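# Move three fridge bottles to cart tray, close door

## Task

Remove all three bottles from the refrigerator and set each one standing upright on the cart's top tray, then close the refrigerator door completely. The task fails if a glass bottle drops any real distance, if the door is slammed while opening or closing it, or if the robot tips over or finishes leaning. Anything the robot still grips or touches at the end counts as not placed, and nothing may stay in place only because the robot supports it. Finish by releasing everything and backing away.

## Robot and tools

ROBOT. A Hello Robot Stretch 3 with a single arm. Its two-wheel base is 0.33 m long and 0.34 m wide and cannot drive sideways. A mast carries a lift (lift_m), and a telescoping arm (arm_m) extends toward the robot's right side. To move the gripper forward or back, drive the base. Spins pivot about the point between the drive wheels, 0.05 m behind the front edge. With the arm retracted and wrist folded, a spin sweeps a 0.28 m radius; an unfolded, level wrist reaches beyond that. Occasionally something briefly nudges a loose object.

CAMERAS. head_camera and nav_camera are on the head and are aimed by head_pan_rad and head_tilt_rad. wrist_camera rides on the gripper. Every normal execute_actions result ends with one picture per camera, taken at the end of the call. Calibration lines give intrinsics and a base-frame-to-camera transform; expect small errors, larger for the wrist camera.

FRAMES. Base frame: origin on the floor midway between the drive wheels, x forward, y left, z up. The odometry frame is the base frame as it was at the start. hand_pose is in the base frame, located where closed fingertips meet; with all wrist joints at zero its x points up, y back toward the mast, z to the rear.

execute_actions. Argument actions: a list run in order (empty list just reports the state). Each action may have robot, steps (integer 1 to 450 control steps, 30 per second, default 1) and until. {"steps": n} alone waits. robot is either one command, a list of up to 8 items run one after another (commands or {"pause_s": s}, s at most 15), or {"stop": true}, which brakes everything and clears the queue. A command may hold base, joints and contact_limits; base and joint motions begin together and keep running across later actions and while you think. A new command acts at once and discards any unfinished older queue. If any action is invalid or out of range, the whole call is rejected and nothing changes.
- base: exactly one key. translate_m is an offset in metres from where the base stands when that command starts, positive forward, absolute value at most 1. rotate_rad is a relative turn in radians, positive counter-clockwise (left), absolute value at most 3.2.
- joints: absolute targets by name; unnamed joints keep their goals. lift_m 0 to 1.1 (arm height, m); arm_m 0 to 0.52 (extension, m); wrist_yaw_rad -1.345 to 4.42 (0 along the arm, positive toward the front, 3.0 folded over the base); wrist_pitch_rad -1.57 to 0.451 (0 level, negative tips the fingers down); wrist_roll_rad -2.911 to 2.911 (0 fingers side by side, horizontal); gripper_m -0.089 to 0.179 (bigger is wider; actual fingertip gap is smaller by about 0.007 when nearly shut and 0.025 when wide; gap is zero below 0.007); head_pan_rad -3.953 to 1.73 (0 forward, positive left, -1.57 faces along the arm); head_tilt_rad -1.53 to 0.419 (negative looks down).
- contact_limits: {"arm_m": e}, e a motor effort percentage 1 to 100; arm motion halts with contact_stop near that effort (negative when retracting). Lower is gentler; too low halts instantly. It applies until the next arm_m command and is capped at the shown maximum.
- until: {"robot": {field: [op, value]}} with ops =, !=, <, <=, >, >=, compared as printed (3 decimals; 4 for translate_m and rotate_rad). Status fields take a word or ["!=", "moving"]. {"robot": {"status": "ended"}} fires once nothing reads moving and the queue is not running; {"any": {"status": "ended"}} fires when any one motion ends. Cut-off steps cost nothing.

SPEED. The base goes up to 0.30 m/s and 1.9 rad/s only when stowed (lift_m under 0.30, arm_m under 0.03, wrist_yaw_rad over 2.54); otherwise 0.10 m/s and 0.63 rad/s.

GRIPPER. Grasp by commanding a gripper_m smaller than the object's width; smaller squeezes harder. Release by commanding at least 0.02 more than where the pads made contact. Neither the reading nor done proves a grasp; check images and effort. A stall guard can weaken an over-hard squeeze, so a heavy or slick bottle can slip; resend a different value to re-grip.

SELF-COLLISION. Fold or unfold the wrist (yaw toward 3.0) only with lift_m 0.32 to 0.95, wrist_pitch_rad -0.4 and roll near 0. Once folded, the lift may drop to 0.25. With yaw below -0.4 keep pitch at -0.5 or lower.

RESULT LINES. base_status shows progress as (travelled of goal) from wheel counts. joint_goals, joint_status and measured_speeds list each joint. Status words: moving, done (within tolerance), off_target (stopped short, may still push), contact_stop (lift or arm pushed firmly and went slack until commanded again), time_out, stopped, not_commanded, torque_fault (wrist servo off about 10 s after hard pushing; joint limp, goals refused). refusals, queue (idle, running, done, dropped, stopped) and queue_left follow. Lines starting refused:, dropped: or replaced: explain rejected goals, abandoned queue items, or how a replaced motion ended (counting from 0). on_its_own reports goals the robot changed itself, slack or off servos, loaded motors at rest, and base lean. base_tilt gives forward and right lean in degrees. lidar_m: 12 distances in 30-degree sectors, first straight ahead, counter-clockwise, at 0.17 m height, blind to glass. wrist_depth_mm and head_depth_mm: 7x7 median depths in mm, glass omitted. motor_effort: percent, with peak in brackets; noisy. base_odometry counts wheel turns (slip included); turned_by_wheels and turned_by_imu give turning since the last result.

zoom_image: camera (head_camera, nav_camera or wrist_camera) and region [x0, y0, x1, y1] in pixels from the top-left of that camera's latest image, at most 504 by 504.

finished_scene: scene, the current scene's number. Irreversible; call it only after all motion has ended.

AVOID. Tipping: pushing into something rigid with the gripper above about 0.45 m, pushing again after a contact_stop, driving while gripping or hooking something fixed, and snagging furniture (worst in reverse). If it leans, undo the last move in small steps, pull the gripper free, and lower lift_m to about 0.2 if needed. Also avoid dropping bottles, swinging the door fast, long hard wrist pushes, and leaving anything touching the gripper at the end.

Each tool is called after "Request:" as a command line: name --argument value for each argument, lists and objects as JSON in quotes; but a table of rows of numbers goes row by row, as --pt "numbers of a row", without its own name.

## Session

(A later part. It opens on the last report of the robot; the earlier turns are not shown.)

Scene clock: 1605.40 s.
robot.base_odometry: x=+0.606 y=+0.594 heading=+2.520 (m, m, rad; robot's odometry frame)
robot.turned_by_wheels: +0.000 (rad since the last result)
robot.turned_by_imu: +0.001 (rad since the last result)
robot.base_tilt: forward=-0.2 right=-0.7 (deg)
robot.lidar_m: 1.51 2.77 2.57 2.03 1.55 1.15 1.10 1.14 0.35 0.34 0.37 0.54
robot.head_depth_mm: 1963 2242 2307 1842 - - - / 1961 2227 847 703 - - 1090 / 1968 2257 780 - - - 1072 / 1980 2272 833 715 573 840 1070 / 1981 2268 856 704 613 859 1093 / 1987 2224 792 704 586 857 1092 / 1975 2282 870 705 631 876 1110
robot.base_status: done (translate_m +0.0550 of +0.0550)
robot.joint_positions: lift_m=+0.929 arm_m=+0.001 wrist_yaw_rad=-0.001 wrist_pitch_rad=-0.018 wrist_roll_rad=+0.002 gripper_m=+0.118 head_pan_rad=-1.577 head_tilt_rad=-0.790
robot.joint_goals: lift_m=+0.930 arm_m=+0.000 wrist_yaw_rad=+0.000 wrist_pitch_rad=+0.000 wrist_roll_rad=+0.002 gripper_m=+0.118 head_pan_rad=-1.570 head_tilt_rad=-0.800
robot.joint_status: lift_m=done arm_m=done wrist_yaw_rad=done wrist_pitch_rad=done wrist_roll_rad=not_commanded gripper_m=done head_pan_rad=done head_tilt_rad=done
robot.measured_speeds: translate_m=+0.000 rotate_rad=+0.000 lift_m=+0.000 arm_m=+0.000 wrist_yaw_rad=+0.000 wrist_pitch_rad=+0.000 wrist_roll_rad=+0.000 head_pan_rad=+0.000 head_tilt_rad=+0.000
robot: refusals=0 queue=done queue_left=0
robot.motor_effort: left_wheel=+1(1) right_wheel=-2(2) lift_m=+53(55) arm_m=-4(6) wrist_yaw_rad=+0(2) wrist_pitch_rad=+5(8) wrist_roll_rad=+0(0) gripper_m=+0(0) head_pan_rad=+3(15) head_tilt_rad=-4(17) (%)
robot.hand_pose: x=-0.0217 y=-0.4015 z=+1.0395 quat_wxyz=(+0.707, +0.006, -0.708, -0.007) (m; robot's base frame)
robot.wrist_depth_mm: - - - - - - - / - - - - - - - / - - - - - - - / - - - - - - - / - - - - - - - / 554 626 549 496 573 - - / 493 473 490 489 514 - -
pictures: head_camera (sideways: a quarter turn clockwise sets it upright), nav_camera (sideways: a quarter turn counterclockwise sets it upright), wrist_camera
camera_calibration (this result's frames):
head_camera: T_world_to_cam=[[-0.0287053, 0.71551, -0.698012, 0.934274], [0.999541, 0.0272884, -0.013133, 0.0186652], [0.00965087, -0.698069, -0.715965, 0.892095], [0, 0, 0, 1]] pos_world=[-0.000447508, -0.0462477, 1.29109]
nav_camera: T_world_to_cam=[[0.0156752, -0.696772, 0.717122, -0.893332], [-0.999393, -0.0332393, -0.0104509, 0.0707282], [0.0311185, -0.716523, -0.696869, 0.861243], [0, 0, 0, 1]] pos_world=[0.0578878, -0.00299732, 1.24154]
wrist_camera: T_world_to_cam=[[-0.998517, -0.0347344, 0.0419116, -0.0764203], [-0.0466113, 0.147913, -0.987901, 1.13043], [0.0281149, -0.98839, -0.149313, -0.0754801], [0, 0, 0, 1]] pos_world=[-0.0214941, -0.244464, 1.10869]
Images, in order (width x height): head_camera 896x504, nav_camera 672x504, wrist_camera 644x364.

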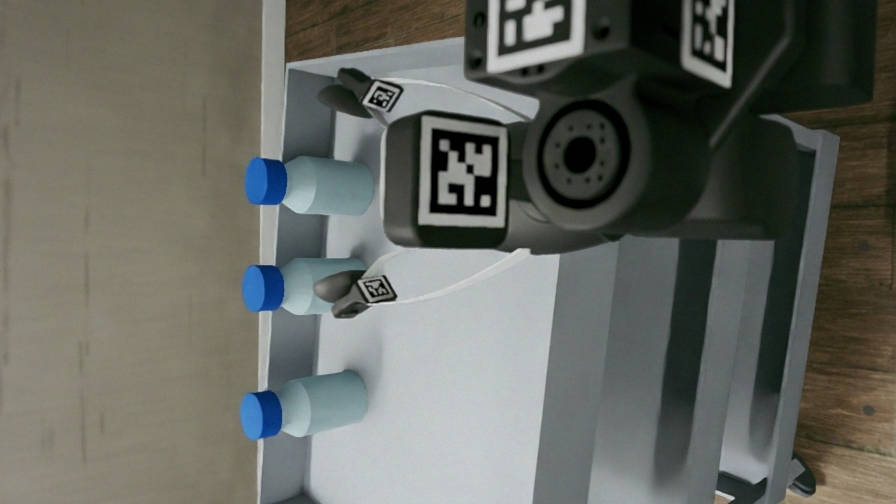

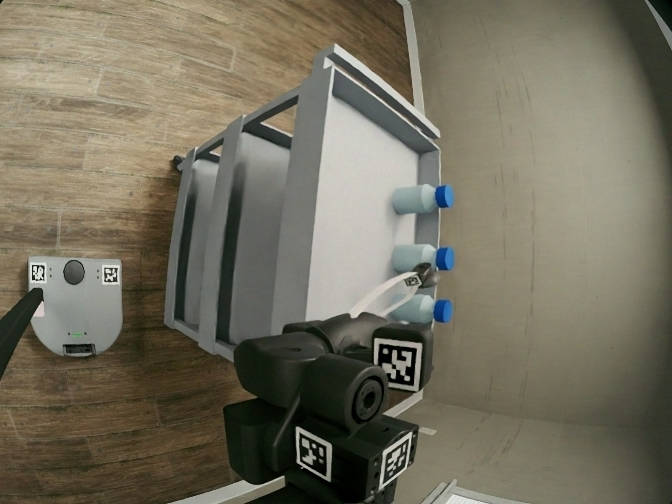

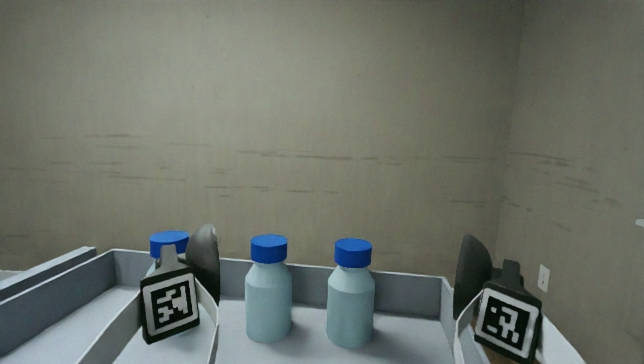

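Request:
execute_actions --actions '[{"robot": {"base": {"translate_m": 1.0}, "joints": {"gripper_m": 0.0}}, "steps": 300, "until": {"robot": {"translate_m": [">", 0.62]}}}, {"robot": {"joints": {"lift_m": 0.33, "wrist_yaw_rad": 1.45, "head_pan_rad": -0.6, "head_tilt_rad": -0.7}}, "steps": 300, "until": {"robot": {"base_status": ["!=", "moving"]}}}, {"robot": [{"base": {"translate_m": 0.16}}, {"base": {"rotate_rad": 1.571}}], "steps": 450, "until": {"robot": {"status": "ended"}}}]'

Scene clock: 1742.63 s.
robot.base_odometry: x=-0.337 y=+1.270 heading=-2.192 (m, m, rad; robot's odometry frame)
robot.turned_by_wheels: +1.571 (rad since the last result)
robot.turned_by_imu: +1.605 (rad since the last result)
robot.base_tilt: forward=-0.2 right=-0.7 (deg)
robot.lidar_m: 2.49 2.13 2.33 1.29 0.93 1.08 2.29 2.17 0.99 0.97 0.43 0.44
robot.head_depth_mm: 324 372 444 549 721 1046 1164 / 349 383 428 493 614 833 1124 / 2060 2241 2419 629 660 787 1036 / 2352 2639 2679 2016 1620 1360 1165 / 2333 2636 2692 2010 1614 1349 1163 / 2220 2460 2616 2015 1629 1360 1162 / 2082 2330 2493 2011 1626 1351 1163
robot.base_status: done (rotate_rad +1.5709 of +1.5710)
robot.joint_positions: lift_m=+0.331 arm_m=+0.001 wrist_yaw_rad=+1.448 wrist_pitch_rad=-0.018 wrist_roll_rad=+0.002 gripper_m=+0.000 head_pan_rad=-0.607 head_tilt_rad=-0.705
robot.joint_goals: lift_m=+0.330 arm_m=+0.000 wrist_yaw_rad=+1.450 wrist_pitch_rad=+0.000 wrist_roll_rad=+0.002 gripper_m=+0.000 head_pan_rad=-0.600 head_tilt_rad=-0.700
robot.joint_status: lift_m=done arm_m=done wrist_yaw_rad=done wrist_pitch_rad=done wrist_roll_rad=not_commanded gripper_m=done head_pan_rad=done head_tilt_rad=done
robot.measured_speeds: translate_m=+0.000 rotate_rad=+0.000 lift_m=+0.000 arm_m=+0.000 wrist_yaw_rad=+0.000 wrist_pitch_rad=+0.000 wrist_roll_rad=+0.000 head_pan_rad=+0.000 head_tilt_rad=+0.000
robot: refusals=0 queue=done queue_left=0
robot.motor_effort: left_wheel=-2(6) right_wheel=+0(4) lift_m=+20(54) arm_m=-5(5) wrist_yaw_rad=+1(3) wrist_pitch_rad=+5(6) wrist_roll_rad=+0(0) gripper_m=-2(82) head_pan_rad=+2(36) head_tilt_rad=+1(11) (%)
robot.hand_pose: x=+0.2325 y=-0.1769 z=+0.4405 quat_wxyz=(+0.534, +0.474, -0.526, +0.463) (m; robot's base frame)
robot.wrist_depth_mm: - - - - - 251 221 / - - - - - 251 227 / - - - - - 250 233 / - - - - - 248 240 / - - - - - 249 249 / - - - - - 251 255 / 800 805 802 797 802 260 261
pictures: head_camera (sideways: a quarter turn clockwise sets it upright), nav_camera (sideways: a quarter turn counterclockwise sets it upright), wrist_camera
camera_calibration (this result's frames):
head_camera: T_world_to_cam=[[-0.555313, 0.345425, -0.756511, 1.01373], [0.543678, 0.839142, -0.01593, 0.025089], [0.629318, -0.420145, -0.653787, 0.807441], [0, 0, 0, 1]] pos_world=[0.0411575, -0.0319767, 1.29519]
nav_camera: T_world_to_cam=[[0.531206, -0.344685, 0.773958, -0.970554], [-0.537051, -0.84352, -0.00706, 0.0634943], [0.655283, -0.411905, -0.633197, 0.774615], [0, 0, 0, 1]] pos_world=[0.0420725, 0.0380904, 1.2421]
wrist_camera: T_world_to_cam=[[-0.0865079, -0.99537, 0.041887, -0.171704], [-0.153141, -0.0282589, -0.9878, 0.51086], [0.984411, -0.0918671, -0.149987, -0.0135408], [0, 0, 0, 1]] pos_world=[0.0767096, -0.157717, 0.509789]
Images, in order (width x height): head_camera 896x504, nav_camera 672x504, wrist_camera 644x364.

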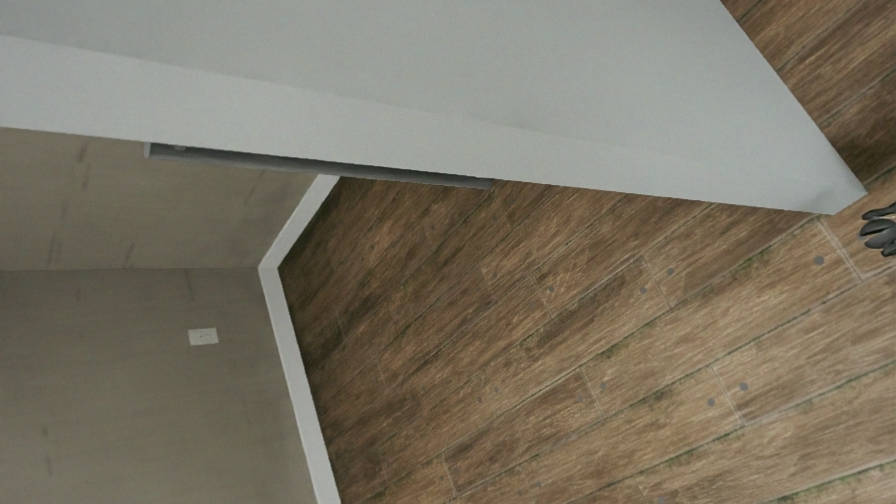

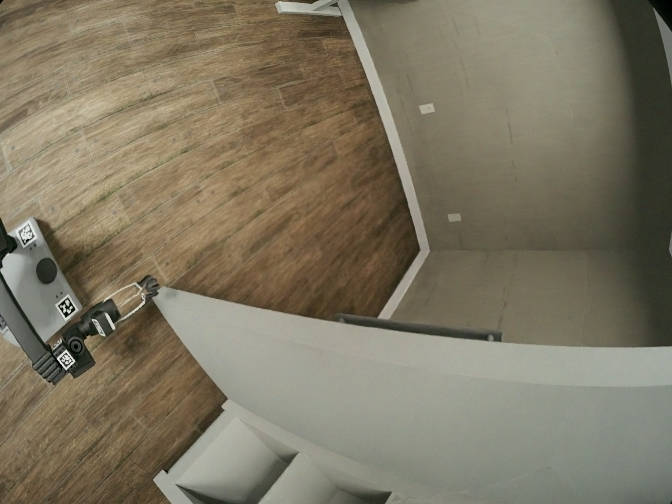

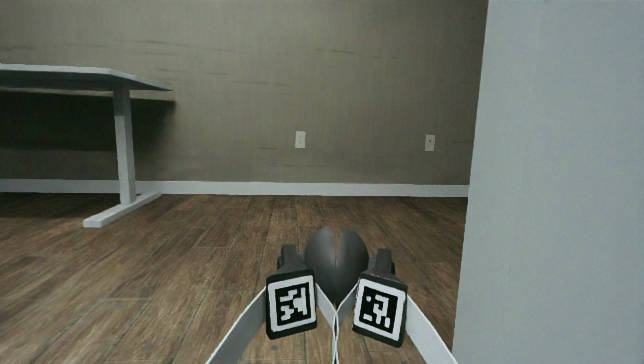

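Request:
execute_actions --actions '[{"robot": {"base": {"translate_m": 0.2}, "joints": {"head_pan_rad": -1.2, "head_tilt_rad": -0.9}}, "steps": 200, "until": {"robot": {"status": "ended"}}}]'

Scene clock: 1829.87 s.
robot.base_odometry: x=-0.453 y=+1.107 heading=-2.192 (m, m, rad; robot's odometry frame)
robot.turned_by_wheels: +0.000 (rad since the last result)
robot.turned_by_imu: +0.001 (rad since the last result)
robot.base_tilt: forward=-0.2 right=-0.7 (deg)
robot.lidar_m: 2.28 1.95 2.33 2.26 0.93 1.06 2.49 2.16 1.03 0.38 0.33 2.13
robot.head_depth_mm: 566 866 1167 1500 1413 1247 1103 / 333 429 660 1226 1424 1244 1127 / - 304 372 491 796 1206 1142 / - 313 375 477 635 1062 1116 / 354 1656 1891 1632 1425 1248 1105 / 1582 1881 2012 1669 1430 1242 1107 / 1683 2008 2011 1676 1428 1248 1105
robot.base_status: done (translate_m +0.2000 of +0.2000)
robot.joint_positions: lift_m=+0.331 arm_m=+0.001 wrist_yaw_rad=+1.448 wrist_pitch_rad=-0.018 wrist_roll_rad=+0.002 gripper_m=+0.000 head_pan_rad=-1.193 head_tilt_rad=-0.889
robot.joint_goals: lift_m=+0.330 arm_m=+0.000 wrist_yaw_rad=+1.450 wrist_pitch_rad=+0.000 wrist_roll_rad=+0.002 gripper_m=+0.000 head_pan_rad=-1.200 head_tilt_rad=-0.900
robot.joint_status: lift_m=done arm_m=done wrist_yaw_rad=done wrist_pitch_rad=done wrist_roll_rad=not_commanded gripper_m=done head_pan_rad=done head_tilt_rad=done
robot.measured_speeds: translate_m=+0.000 rotate_rad=+0.000 lift_m=+0.000 arm_m=+0.000 wrist_yaw_rad=+0.000 wrist_pitch_rad=+0.000 wrist_roll_rad=+0.000 head_pan_rad=+0.000 head_tilt_rad=+0.000
robot: refusals=0 queue=done queue_left=0
robot.motor_effort: left_wheel=-2(4) right_wheel=+0(1) lift_m=+20(20) arm_m=-4(4) wrist_yaw_rad=+1(1) wrist_pitch_rad=+5(6) wrist_roll_rad=+0(1) gripper_m=-2(2) head_pan_rad=-3(31) head_tilt_rad=-5(18) (%)
robot.hand_pose: x=+0.2325 y=-0.1769 z=+0.4405 quat_wxyz=(+0.534, +0.474, -0.526, +0.463) (m; robot's base frame)
robot.wrist_depth_mm: - - - - - - - / - - - - - - - / - - - - - - - / - - - - - - - / - - - - - - - / - - - - - - - / 790 797 824 795 793 844 877
pictures: head_camera (sideways: a quarter turn clockwise sets it upright), nav_camera (sideways: a quarter turn counterclockwise sets it upright), wrist_camera
camera_calibration (this result's frames):
head_camera: T_world_to_cam=[[-0.318585, 0.713357, -0.6242, 0.839862], [0.916197, 0.400609, -0.00978722, 0.0148163], [0.243079, -0.575008, -0.781203, 0.975507], [0, 0, 0, 1]] pos_world=[0.0168677, -0.0441319, 1.28646]
nav_camera: T_world_to_cam=[[0.300214, -0.702693, 0.645054, -0.801155], [-0.914698, -0.403887, -0.0142678, 0.0751792], [0.270554, -0.585746, -0.764004, 0.94709], [0, 0, 0, 1]] pos_world=[0.0530445, 0.0221518, 1.24144]
wrist_camera: T_world_to_cam=[[-0.0865077, -0.99537, 0.041887, -0.171704], [-0.153141, -0.0282589, -0.9878, 0.51086], [0.984411, -0.091867, -0.149987, -0.0135407], [0, 0, 0, 1]] pos_world=[0.0767096, -0.157717, 0.509789]
Images, in order (width x height): head_camera 896x504, nav_camera 672x504, wrist_camera 644x364.

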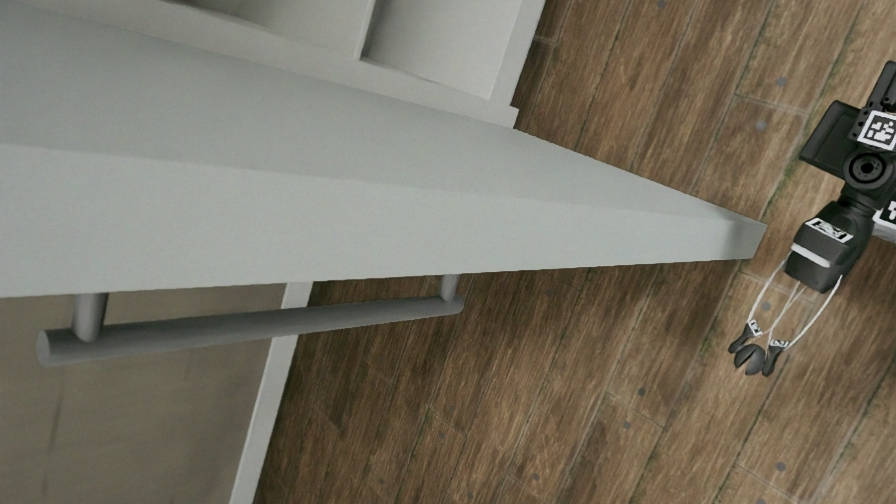

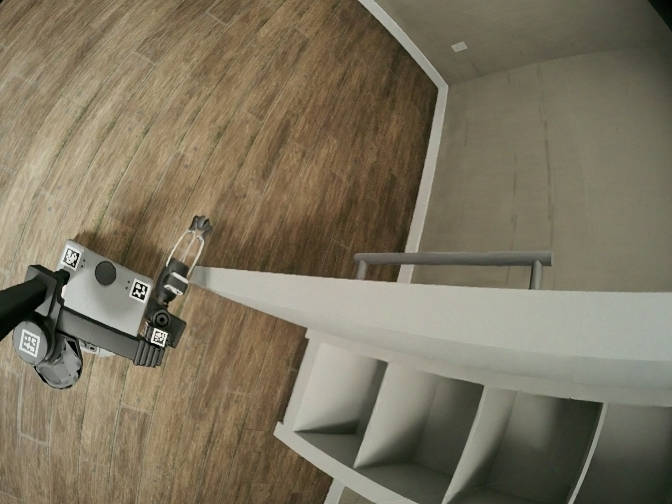

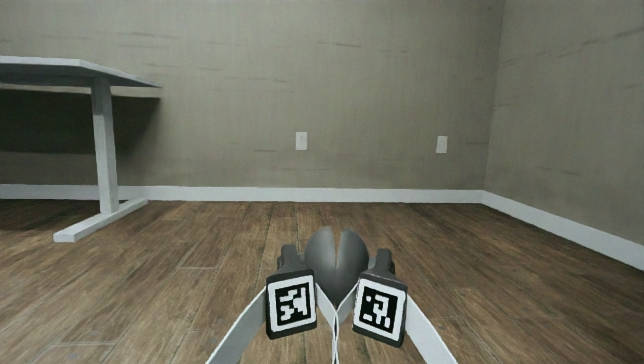

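Request:
execute_actions --actions '[{"robot": {"base": {"translate_m": 0.25}, "joints": {"head_pan_rad": -1.7, "head_tilt_rad": -0.9}}, "steps": 200, "until": {"robot": {"status": "ended"}}}]'

Scene clock: 1843.03 s.
robot.base_odometry: x=-0.599 y=+0.904 heading=-2.192 (m, m, rad; robot's odometry frame)
robot.turned_by_wheels: +0.000 (rad since the last result)
robot.turned_by_imu: +0.001 (rad since the last result)
robot.base_tilt: forward=-0.2 right=-0.7 (deg)
robot.lidar_m: 2.03 1.72 2.33 2.23 1.17 1.11 2.74 2.16 0.33 0.35 1.56 2.11
robot.head_depth_mm: - 300 354 1538 1419 1239 1103 / 302 307 352 437 1341 1241 1122 / 415 450 497 530 638 920 - / 1227 344 810 928 1399 1246 - / 1309 1526 1825 1672 1424 1251 1145 / 1304 1509 1801 1675 1428 1246 1114 / 1293 1504 1780 1674 1425 1254 1113
robot.base_status: done (translate_m +0.2500 of +0.2500)
robot.joint_positions: lift_m=+0.331 arm_m=+0.001 wrist_yaw_rad=+1.448 wrist_pitch_rad=-0.018 wrist_roll_rad=+0.002 gripper_m=+0.000 head_pan_rad=-1.693 head_tilt_rad=-0.889
robot.joint_goals: lift_m=+0.330 arm_m=+0.000 wrist_yaw_rad=+1.450 wrist_pitch_rad=+0.000 wrist_roll_rad=+0.002 gripper_m=+0.000 head_pan_rad=-1.700 head_tilt_rad=-0.900
robot.joint_status: lift_m=done arm_m=done wrist_yaw_rad=done wrist_pitch_rad=done wrist_roll_rad=not_commanded gripper_m=done head_pan_rad=done head_tilt_rad=done
robot.measured_speeds: translate_m=+0.000 rotate_rad=+0.000 lift_m=+0.000 arm_m=+0.000 wrist_yaw_rad=+0.000 wrist_pitch_rad=+0.000 wrist_roll_rad=+0.000 head_pan_rad=+0.000 head_tilt_rad=+0.000
robot: refusals=0 queue=done queue_left=0
robot.motor_effort: left_wheel=-2(4) right_wheel=+0(2) lift_m=+19(20) arm_m=-4(4) wrist_yaw_rad=+1(1) wrist_pitch_rad=+5(5) wrist_roll_rad=+0(0) gripper_m=-2(2) head_pan_rad=-3(28) head_tilt_rad=-4(5) (%)
robot.hand_pose: x=+0.2325 y=-0.1769 z=+0.4405 quat_wxyz=(+0.534, +0.474, -0.526, +0.463) (m; robot's base frame)
robot.wrist_depth_mm: - - - - - - - / - - - - - - - / - - - - - - - / - - - - - - - / - - - - - - - / - - - - - - - / 802 822 820 791 804 852 851
pictures: head_camera (sideways: a quarter turn clockwise sets it upright), nav_camera (sideways: a quarter turn counterclockwise sets it upright), wrist_camera
camera_calibration (this result's frames):
head_camera: T_world_to_cam=[[0.062385, 0.778837, -0.624116, 0.837429], [0.996105, -0.0876282, -0.00978353, 0.014324], [-0.06231, -0.621075, -0.78127, 0.977457], [0, 0, 0, 1]] pos_world=[-0.0056059, -0.0438906, 1.28645]
nav_camera: T_world_to_cam=[[-0.073396, -0.760674, 0.644972, -0.798769], [-0.996361, 0.0840359, -0.0142719, 0.0756826], [-0.0433446, -0.643672, -0.764073, 0.949095], [0, 0, 0, 1]] pos_world=[0.0579188, -0.00305732, 1.24144]
wrist_camera: T_world_to_cam=[[-0.0865077, -0.99537, 0.041887, -0.171704], [-0.153141, -0.0282589, -0.9878, 0.51086], [0.984411, -0.091867, -0.149987, -0.0135408], [0, 0, 0, 1]] pos_world=[0.0767096, -0.157717, 0.509789]
Images, in order (width x height): head_camera 896x504, nav_camera 672x504, wrist_camera 644x364.

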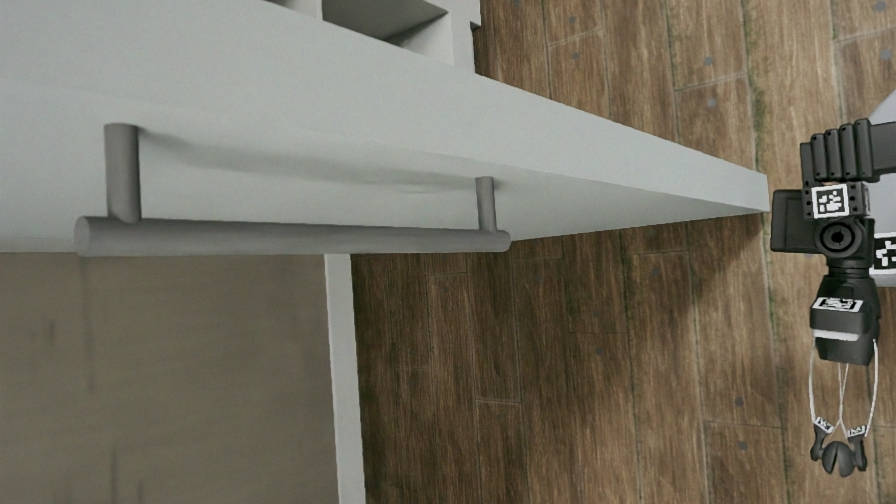

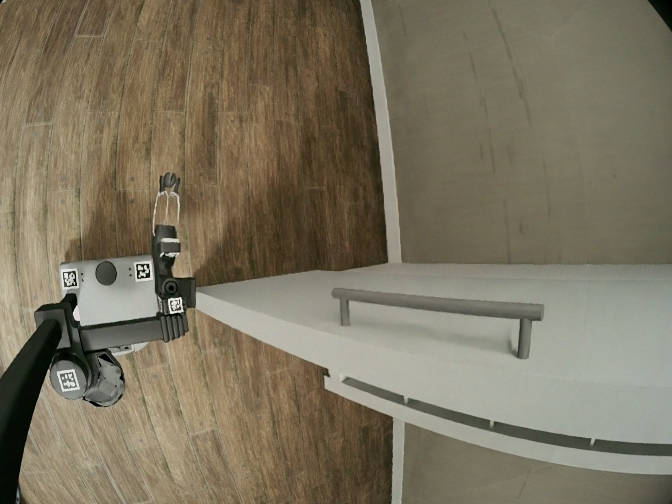

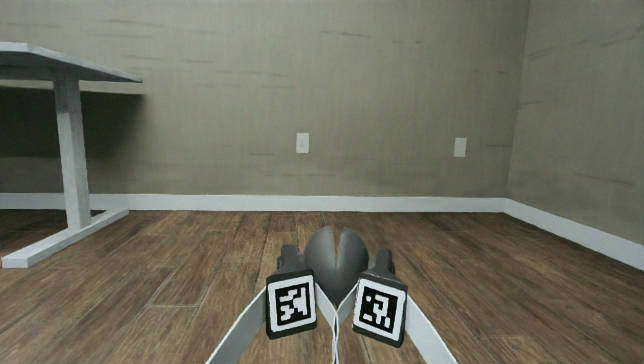

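Request:
execute_actions --actions '[{"robot": {"joints": {"wrist_yaw_rad": 0.0, "lift_m": 0.29}}, "steps": 200, "until": {"robot": {"status": "ended"}}}]'

Scene clock: 1889.70 s.
robot.base_odometry: x=-0.599 y=+0.904 heading=-2.192 (m, m, rad; robot's odometry frame)
robot.turned_by_wheels: +0.000 (rad since the last result)
robot.turned_by_imu: +0.000 (rad since the last result)
robot.base_tilt: forward=-0.2 right=-0.7 (deg)
robot.lidar_m: 2.03 1.72 2.33 2.24 1.17 1.11 2.74 2.16 0.33 0.35 1.57 2.11
robot.head_depth_mm: - 300 355 1537 1421 1242 1104 / 302 307 352 438 1341 1243 1123 / 415 449 497 532 637 922 1149 / 1219 344 812 909 1400 1244 1124 / 1312 1530 1823 1679 1426 1246 1107 / 1301 1513 1811 1672 1435 1246 1104 / 1290 1491 1788 1673 1425 1249 1107
robot.base_status: done (translate_m +0.2500 of +0.2500)
robot.joint_positions: lift_m=+0.291 arm_m=+0.001 wrist_yaw_rad=+0.002 wrist_pitch_rad=-0.018 wrist_roll_rad=+0.002 gripper_m=+0.000 head_pan_rad=-1.693 head_tilt_rad=-0.889
robot.joint_goals: lift_m=+0.290 arm_m=+0.000 wrist_yaw_rad=+0.000 wrist_pitch_rad=+0.000 wrist_roll_rad=+0.002 gripper_m=+0.000 head_pan_rad=-1.700 head_tilt_rad=-0.900
robot.joint_status: lift_m=done arm_m=done wrist_yaw_rad=done wrist_pitch_rad=done wrist_roll_rad=not_commanded gripper_m=done head_pan_rad=done head_tilt_rad=done
robot.measured_speeds: translate_m=+0.000 rotate_rad=+0.000 lift_m=+0.000 arm_m=+0.000 wrist_yaw_rad=+0.000 wrist_pitch_rad=+0.000 wrist_roll_rad=+0.000 head_pan_rad=+0.000 head_tilt_rad=+0.000
robot: refusals=0 queue=done queue_left=0
robot.motor_effort: left_wheel=-2(2) right_wheel=+0(0) lift_m=+20(21) arm_m=-4(3) wrist_yaw_rad=-1(1) wrist_pitch_rad=+5(5) wrist_roll_rad=+0(0) gripper_m=-2(2) head_pan_rad=-3(3) head_tilt_rad=-5(5) (%)
robot.hand_pose: x=-0.0209 y=-0.4014 z=+0.4005 quat_wxyz=(+0.707, +0.007, -0.708, -0.006) (m; robot's base frame)
robot.wrist_depth_mm: - - - - 309 139 90 / - - - - 302 138 90 / - - - - 293 137 89 / - - - - 287 135 89 / - - - - 280 134 88 / 954 959 981 - 237 132 87 / 733 744 733 735 268 131 86
pictures: head_camera (sideways: a quarter turn clockwise sets it upright), nav_camera (sideways: a quarter turn counterclockwise sets it upright), wrist_camera
camera_calibration (this result's frames):
head_camera: T_world_to_cam=[[0.0623851, 0.778837, -0.624116, 0.837429], [0.996105, -0.0876283, -0.00978353, 0.014324], [-0.0623101, -0.621075, -0.78127, 0.977457], [0, 0, 0, 1]] pos_world=[-0.00560591, -0.0438906, 1.28645]
nav_camera: T_world_to_cam=[[-0.0733961, -0.760674, 0.644972, -0.798769], [-0.996361, 0.084036, -0.0142719, 0.0756826], [-0.0433446, -0.643672, -0.764073, 0.949095], [0, 0, 0, 1]] pos_world=[0.0579188, -0.00305733, 1.24144]
wrist_camera: T_world_to_cam=[[-0.998412, -0.0376706, 0.0418824, -0.0500576], [-0.0470422, 0.148572, -0.987782, 0.499352], [0.0309878, -0.988184, -0.150108, -0.170409], [0, 0, 0, 1]] pos_world=[-0.0212069, -0.244471, 0.469768]
Images, in order (width x height): head_camera 896x504, nav_camera 672x504, wrist_camera 644x364.

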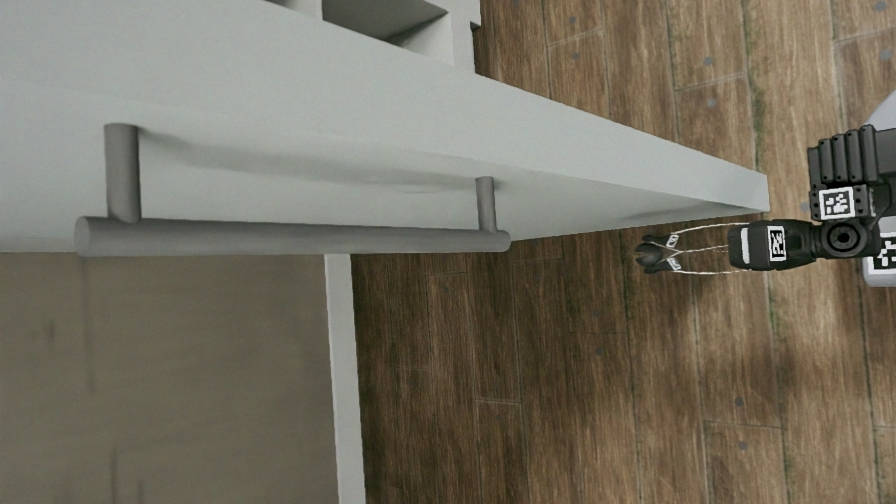

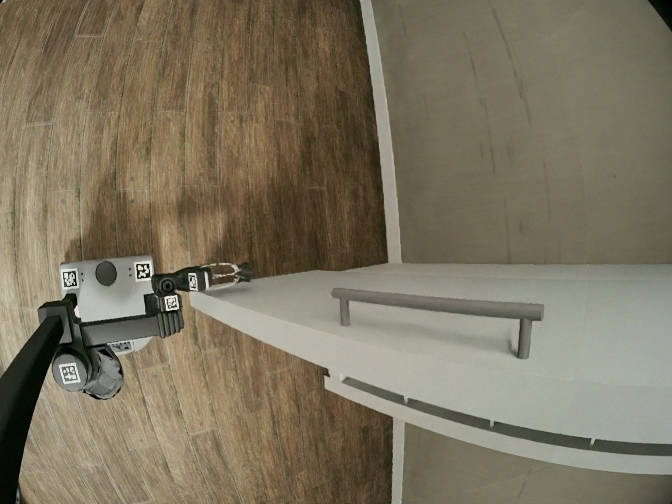

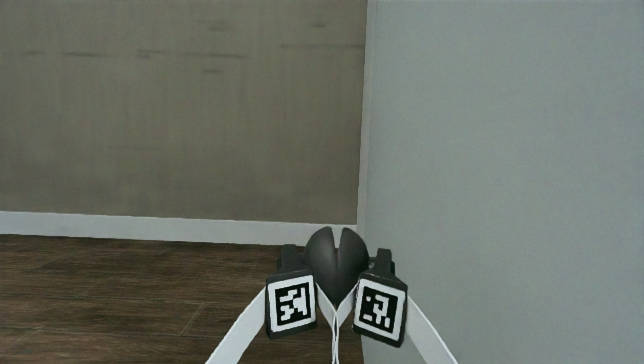

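Request:
execute_actions --actions '[{"robot": {"base": {"translate_m": -0.08}}, "steps": 200, "until": {"robot": {"status": "ended"}}}]'

Scene clock: 1901.37 s.
robot.base_odometry: x=-0.553 y=+0.969 heading=-2.192 (m, m, rad; robot's odometry frame)
robot.turned_by_wheels: +0.000 (rad since the last result)
robot.turned_by_imu: +0.000 (rad since the last result)
robot.base_tilt: forward=-0.2 right=-0.7 (deg)
robot.lidar_m: 2.11 1.79 2.34 2.25 1.07 1.05 2.66 2.16 0.36 0.47 1.56 2.12
robot.head_depth_mm: 308 339 383 475 1393 1240 1105 / 350 378 448 511 633 1202 1123 / 462 520 594 619 826 1067 1153 / 605 709 852 1069 1351 1248 1125 / 1288 1532 1808 1675 1430 1248 1106 / 1305 1514 1794 1672 1435 1245 1108 / 1292 1499 1778 1683 1425 1250 1107
robot.base_status: done (translate_m -0.0800 of -0.0800)
robot.joint_positions: lift_m=+0.291 arm_m=+0.001 wrist_yaw_rad=+0.002 wrist_pitch_rad=-0.019 wrist_roll_rad=+0.002 gripper_m=+0.000 head_pan_rad=-1.693 head_tilt_rad=-0.889
robot.joint_goals: lift_m=+0.290 arm_m=+0.000 wrist_yaw_rad=+0.000 wrist_pitch_rad=+0.000 wrist_roll_rad=+0.002 gripper_m=+0.000 head_pan_rad=-1.700 head_tilt_rad=-0.900
robot.joint_status: lift_m=done arm_m=done wrist_yaw_rad=done wrist_pitch_rad=done wrist_roll_rad=not_commanded gripper_m=done head_pan_rad=done head_tilt_rad=done
robot.measured_speeds: translate_m=+0.000 rotate_rad=+0.000 lift_m=+0.000 arm_m=+0.000 wrist_yaw_rad=+0.000 wrist_pitch_rad=+0.000 wrist_roll_rad=+0.000 head_pan_rad=+0.000 head_tilt_rad=+0.000
robot: refusals=0 queue=done queue_left=0
robot.motor_effort: left_wheel=-1(7) right_wheel=+0(10) lift_m=+20(20) arm_m=-2(4) wrist_yaw_rad=-1(16) wrist_pitch_rad=+5(6) wrist_roll_rad=+0(0) gripper_m=-2(4) head_pan_rad=-3(3) head_tilt_rad=-5(5) (%)
robot.hand_pose: x=-0.0210 y=-0.4013 z=+0.4005 quat_wxyz=(+0.707, +0.007, -0.708, -0.006) (m; robot's base frame)
robot.wrist_depth_mm: - - - - 308 198 144 / - - - - 311 197 145 / - - - - 313 198 145 / - - - - 311 198 145 / - - - - 309 198 146 / 967 978 - - 290 198 146 / 730 744 761 703 311 198 145
pictures: head_camera (sideways: a quarter turn clockwise sets it upright), nav_camera (sideways: a quarter turn counterclockwise sets it upright), wrist_camera
camera_calibration (this result's frames):
head_camera: T_world_to_cam=[[0.062413, 0.778844, -0.624105, 0.837413], [0.996102, -0.0876625, -0.00978301, 0.0143234], [-0.06233, -0.621062, -0.781279, 0.977469], [0, 0, 0, 1]] pos_world=[-0.00560739, -0.04389, 1.28645]
nav_camera: T_world_to_cam=[[-0.0734235, -0.760681, 0.64496, -0.798754], [-0.996358, 0.0840706, -0.0142724, 0.0756833], [-0.0433654, -0.643659, -0.764083, 0.949107], [0, 0, 0, 1]] pos_world=[0.0579188, -0.00305822, 1.24144]
wrist_camera: T_world_to_cam=[[-0.99843, -0.0372404, 0.0418392, -0.0499743], [-0.0469396, 0.148729, -0.987763, 0.499356], [0.030562, -0.988177, -0.150243, -0.17027], [0, 0, 0, 1]] pos_world=[-0.0212525, -0.244386, 0.469754]
Images, in order (width x height): head_camera 896x504, nav_camera 672x504, wrist_camera 644x364.

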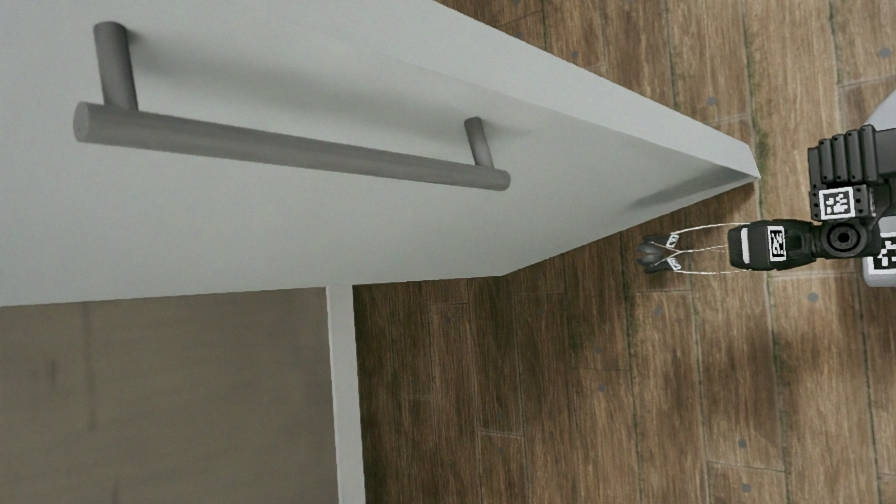

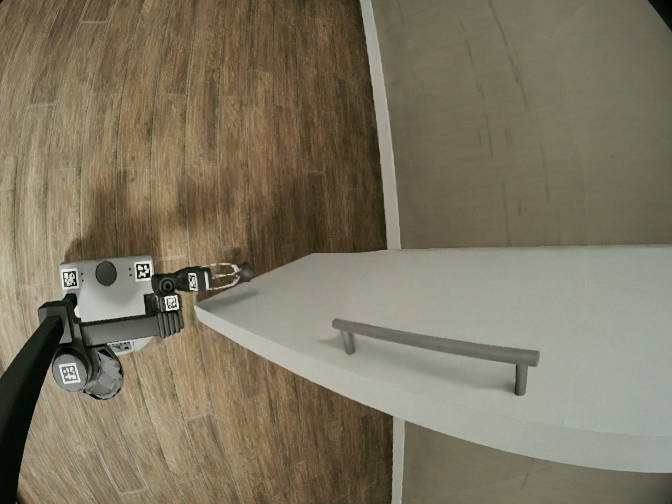

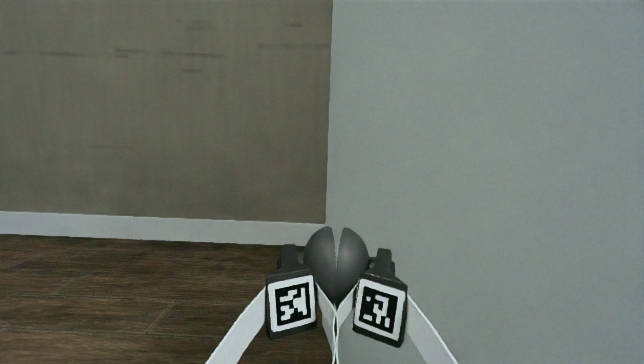

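Request:
execute_actions --actions '[{"robot": {"base": {"translate_m": -0.17}, "joints": {"arm_m": 0.09, "head_pan_rad": -1.75, "head_tilt_rad": -0.85}, "contact_limits": {"arm_m": 25}}, "steps": 200, "until": {"robot": {"status": "ended"}}}, {"steps": 30}]'

Scene clock: 1948.87 s.
robot.base_odometry: x=-0.453 y=+1.107 heading=-2.192 (m, m, rad; robot's odometry frame)
robot.turned_by_wheels: +0.000 (rad since the last result)
robot.turned_by_imu: +0.001 (rad since the last result)
robot.base_tilt: forward=-0.2 right=-0.7 (deg)
robot.lidar_m: 2.28 1.94 2.34 2.26 0.93 1.06 2.49 2.17 0.91 0.88 1.56 2.12
robot.head_depth_mm: 787 900 1853 1724 1455 1262 1117 / 772 901 1072 1335 1459 1265 1111 / 763 887 1050 1295 1456 1260 - / 754 873 1035 1263 1457 1284 1096 / 744 858 1016 1244 1439 1263 1115 / 734 848 1051 1685 1452 1269 1113 / 1216 1452 1712 1731 1461 1270 1111
robot.base_status: done (translate_m -0.1700 of -0.1700)
robot.joint_positions: lift_m=+0.291 arm_m=+0.090 wrist_yaw_rad=+0.001 wrist_pitch_rad=-0.019 wrist_roll_rad=+0.002 gripper_m=+0.000 head_pan_rad=-1.743 head_tilt_rad=-0.853
robot.joint_goals: lift_m=+0.290 arm_m=+0.090 wrist_yaw_rad=+0.000 wrist_pitch_rad=+0.000 wrist_roll_rad=+0.002 gripper_m=+0.000 head_pan_rad=-1.750 head_tilt_rad=-0.850
robot.joint_status: lift_m=done arm_m=done wrist_yaw_rad=done wrist_pitch_rad=done wrist_roll_rad=not_commanded gripper_m=done head_pan_rad=done head_tilt_rad=done
robot.measured_speeds: translate_m=+0.000 rotate_rad=+0.000 lift_m=+0.000 arm_m=+0.000 wrist_yaw_rad=+0.000 wrist_pitch_rad=+0.000 wrist_roll_rad=+0.000 head_pan_rad=+0.000 head_tilt_rad=+0.000
robot: refusals=0 queue=done queue_left=0
robot.motor_effort: left_wheel=-1(7) right_wheel=+0(1) lift_m=+20(20) arm_m=+3(3) wrist_yaw_rad=-1(1) wrist_pitch_rad=+5(5) wrist_roll_rad=-1(0) gripper_m=-2(2) head_pan_rad=-2(9) head_tilt_rad=+1(6) (%)
robot.contact_limits: arm_m 25 (drawing in: default 34, maximum 55; extending or still: default 45, maximum 74)
robot.hand_pose: x=-0.0212 y=-0.4905 z=+0.4005 quat_wxyz=(+0.707, +0.007, -0.708, -0.006) (m; robot's base frame)
robot.wrist_depth_mm: - - - 519 512 507 509 / - - - 527 522 521 520 / - - - 543 535 532 537 / - - - 566 555 546 542 / - - - 570 577 559 572 / 977 994 950 - 582 579 954 / 739 748 761 609 606 592 724
pictures: head_camera (sideways: a quarter turn clockwise sets it upright), nav_camera (sideways: a quarter turn counterclockwise sets it upright), wrist_camera
camera_calibration (this result's frames):
head_camera: T_world_to_cam=[[0.0973186, 0.75236, -0.651524, 0.872926], [0.990421, -0.137642, -0.011005, 0.0159494], [-0.0979567, -0.644212, -0.758549, 0.948129], [0, 0, 0, 1]] pos_world=[-0.00787293, -0.0437639, 1.28811]
nav_camera: T_world_to_cam=[[-0.107283, -0.732948, 0.671771, -0.833483], [-0.991002, 0.133225, -0.0129071, 0.0738737], [-0.0800366, -0.667111, -0.740646, 0.918854], [0, 0, 0, 1]] pos_world=[0.0573323, -0.00776432, 1.24141]
wrist_camera: T_world_to_cam=[[-0.998447, -0.036779, 0.0418391, -0.0531875], [-0.0468708, 0.148751, -0.987763, 0.512626], [0.0301054, -0.988191, -0.150243, -0.25841], [0, 0, 0, 1]] pos_world=[-0.0212982, -0.333568, 0.469754]
Images, in order (width x height): head_camera 896x504, nav_camera 672x504, wrist_camera 644x364.

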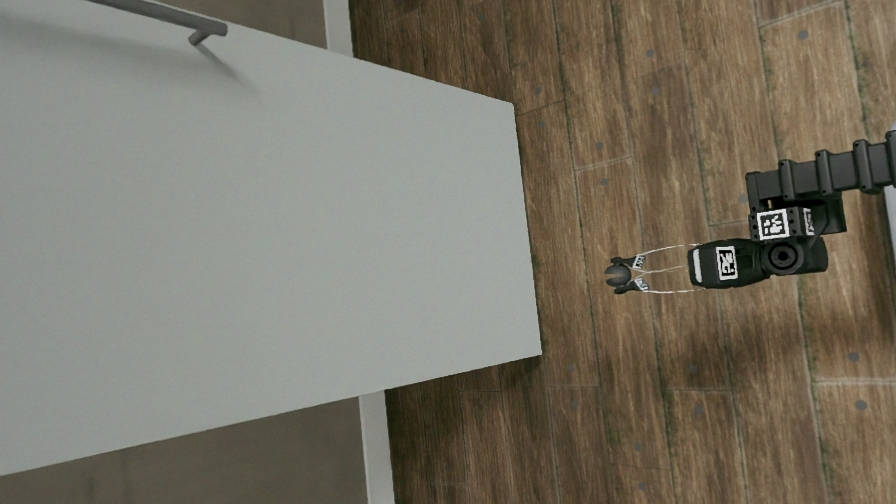

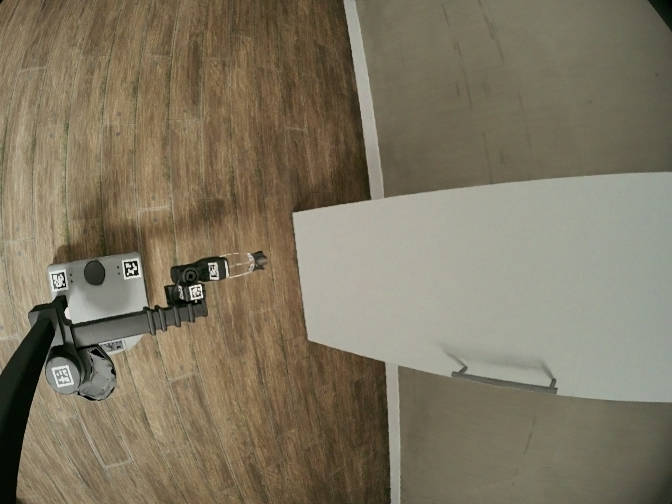

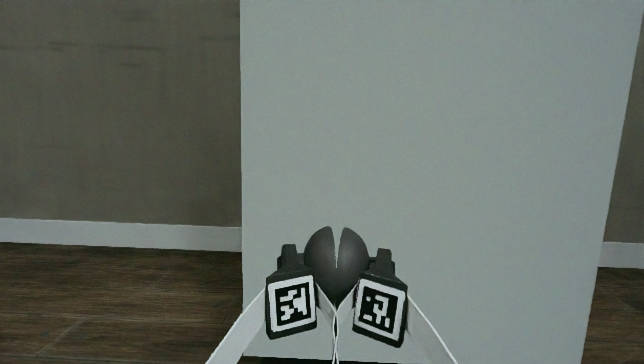

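Request:
execute_actions --actions '[{"robot": {"base": {"translate_m": -0.35}, "joints": {"arm_m": 0.40, "head_pan_rad": -1.57, "head_tilt_rad": -0.75}, "contact_limits": {"arm_m": 25}}, "steps": 300, "until": {"robot": {"status": "ended"}}}]'

Scene clock: 1981.37 s.
robot.base_odometry: x=-0.250 y=+1.392 heading=-2.192 (m, m, rad; robot's odometry frame)
robot.turned_by_wheels: +0.000 (rad since the last result)
robot.turned_by_imu: +0.000 (rad since the last result)
robot.base_tilt: forward=-0.2 right=-0.7 (deg)
robot.lidar_m: 2.63 2.27 2.34 0.86 0.77 2.23 2.14 2.16 1.57 0.88 0.92 2.13
robot.head_depth_mm: 1260 1433 1654 1843 1563 1320 1145 / 1244 1436 1675 1841 1558 1324 1144 / 713 811 955 1194 1500 1293 1140 / 730 830 960 1139 1357 1317 1146 / 731 830 964 1142 1410 1322 1143 / 733 835 964 1145 1419 1318 1143 / 735 835 971 1154 1474 1312 1146
robot.base_status: done (translate_m -0.3500 of -0.3500)
robot.joint_positions: lift_m=+0.291 arm_m=+0.400 wrist_yaw_rad=+0.001 wrist_pitch_rad=-0.019 wrist_roll_rad=+0.002 gripper_m=+0.000 head_pan_rad=-1.577 head_tilt_rad=-0.755
robot.joint_goals: lift_m=+0.290 arm_m=+0.400 wrist_yaw_rad=+0.000 wrist_pitch_rad=+0.000 wrist_roll_rad=+0.002 gripper_m=+0.000 head_pan_rad=-1.570 head_tilt_rad=-0.750
robot.joint_status: lift_m=done arm_m=done wrist_yaw_rad=done wrist_pitch_rad=done wrist_roll_rad=not_commanded gripper_m=done head_pan_rad=done head_tilt_rad=done
robot.measured_speeds: translate_m=+0.000 rotate_rad=+0.000 lift_m=+0.000 arm_m=+0.000 wrist_yaw_rad=+0.000 wrist_pitch_rad=+0.000 wrist_roll_rad=+0.000 head_pan_rad=+0.000 head_tilt_rad=+0.000
robot: refusals=0 queue=done queue_left=0
robot.motor_effort: left_wheel=-1(7) right_wheel=+0(2) lift_m=+21(19) arm_m=+3(3) wrist_yaw_rad=-1(1) wrist_pitch_rad=+6(6) wrist_roll_rad=+0(0) gripper_m=-2(2) head_pan_rad=+2(17) head_tilt_rad=+2(10) (%)
robot.contact_limits: arm_m 25 (drawing in: default 34, maximum 55; extending or still: default 45, maximum 74)
robot.hand_pose: x=-0.0213 y=-0.8005 z=+0.4005 quat_wxyz=(+0.707, +0.007, -0.708, -0.007) (m; robot's base frame)
robot.wrist_depth_mm: 230 228 227 224 223 813 817 / 236 234 232 230 229 823 809 / 243 241 238 237 233 869 844 / 249 247 243 243 240 870 891 / 257 254 252 247 247 909 878 / 263 261 257 - 251 895 915 / 272 269 268 265 263 768 787
pictures: head_camera (sideways: a quarter turn clockwise sets it upright), nav_camera (sideways: a quarter turn counterclockwise sets it upright), wrist_camera
camera_calibration (this result's frames):
head_camera: T_world_to_cam=[[-0.0287216, 0.690162, -0.723084, 0.966948], [0.999544, 0.0266001, -0.0143138, 0.0202031], [0.00935528, -0.723165, -0.690611, 0.859121], [0, 0, 0, 1]] pos_world=[-0.000458918, -0.0466014, 1.29279]
nav_camera: T_world_to_cam=[[0.0156994, -0.670751, 0.741516, -0.925124], [-0.999402, -0.0333884, -0.0090428, 0.0688955], [0.0308235, -0.74093, -0.670874, 0.827433], [0, 0, 0, 1]] pos_world=[0.0578737, -0.00515773, 1.24172]
wrist_camera: T_world_to_cam=[[-0.998464, -0.0363149, 0.0418392, -0.0643364], [-0.0468017, 0.148772, -0.987763, 0.558751], [0.029646, -0.988204, -0.150243, -0.564762], [0, 0, 0, 1]] pos_world=[-0.0213441, -0.643563, 0.469754]
Images, in order (width x height): head_camera 896x504, nav_camera 672x504, wrist_camera 644x364.

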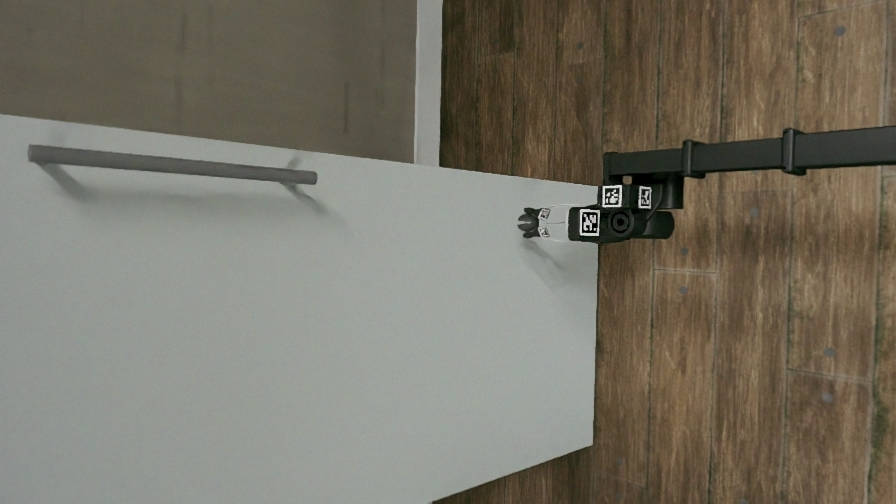

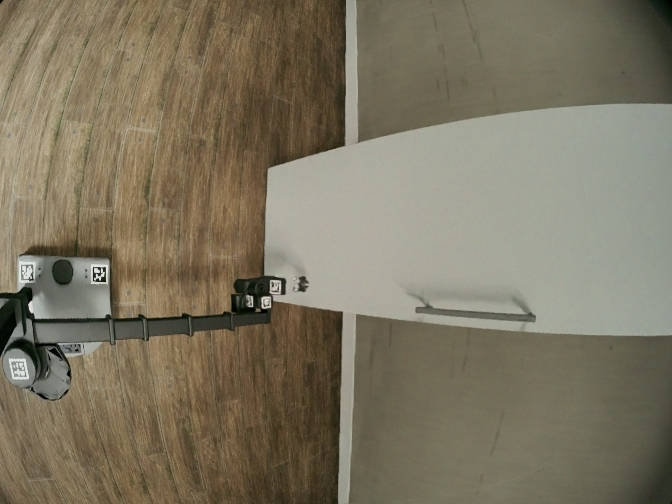

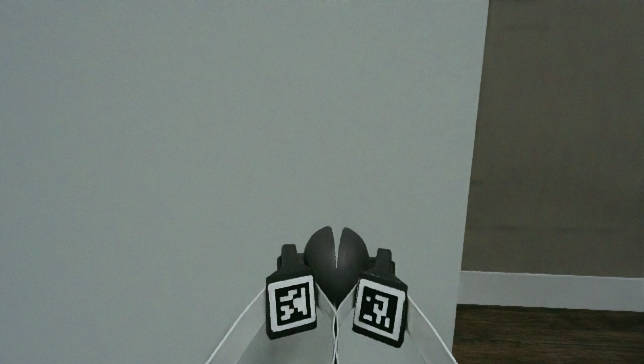

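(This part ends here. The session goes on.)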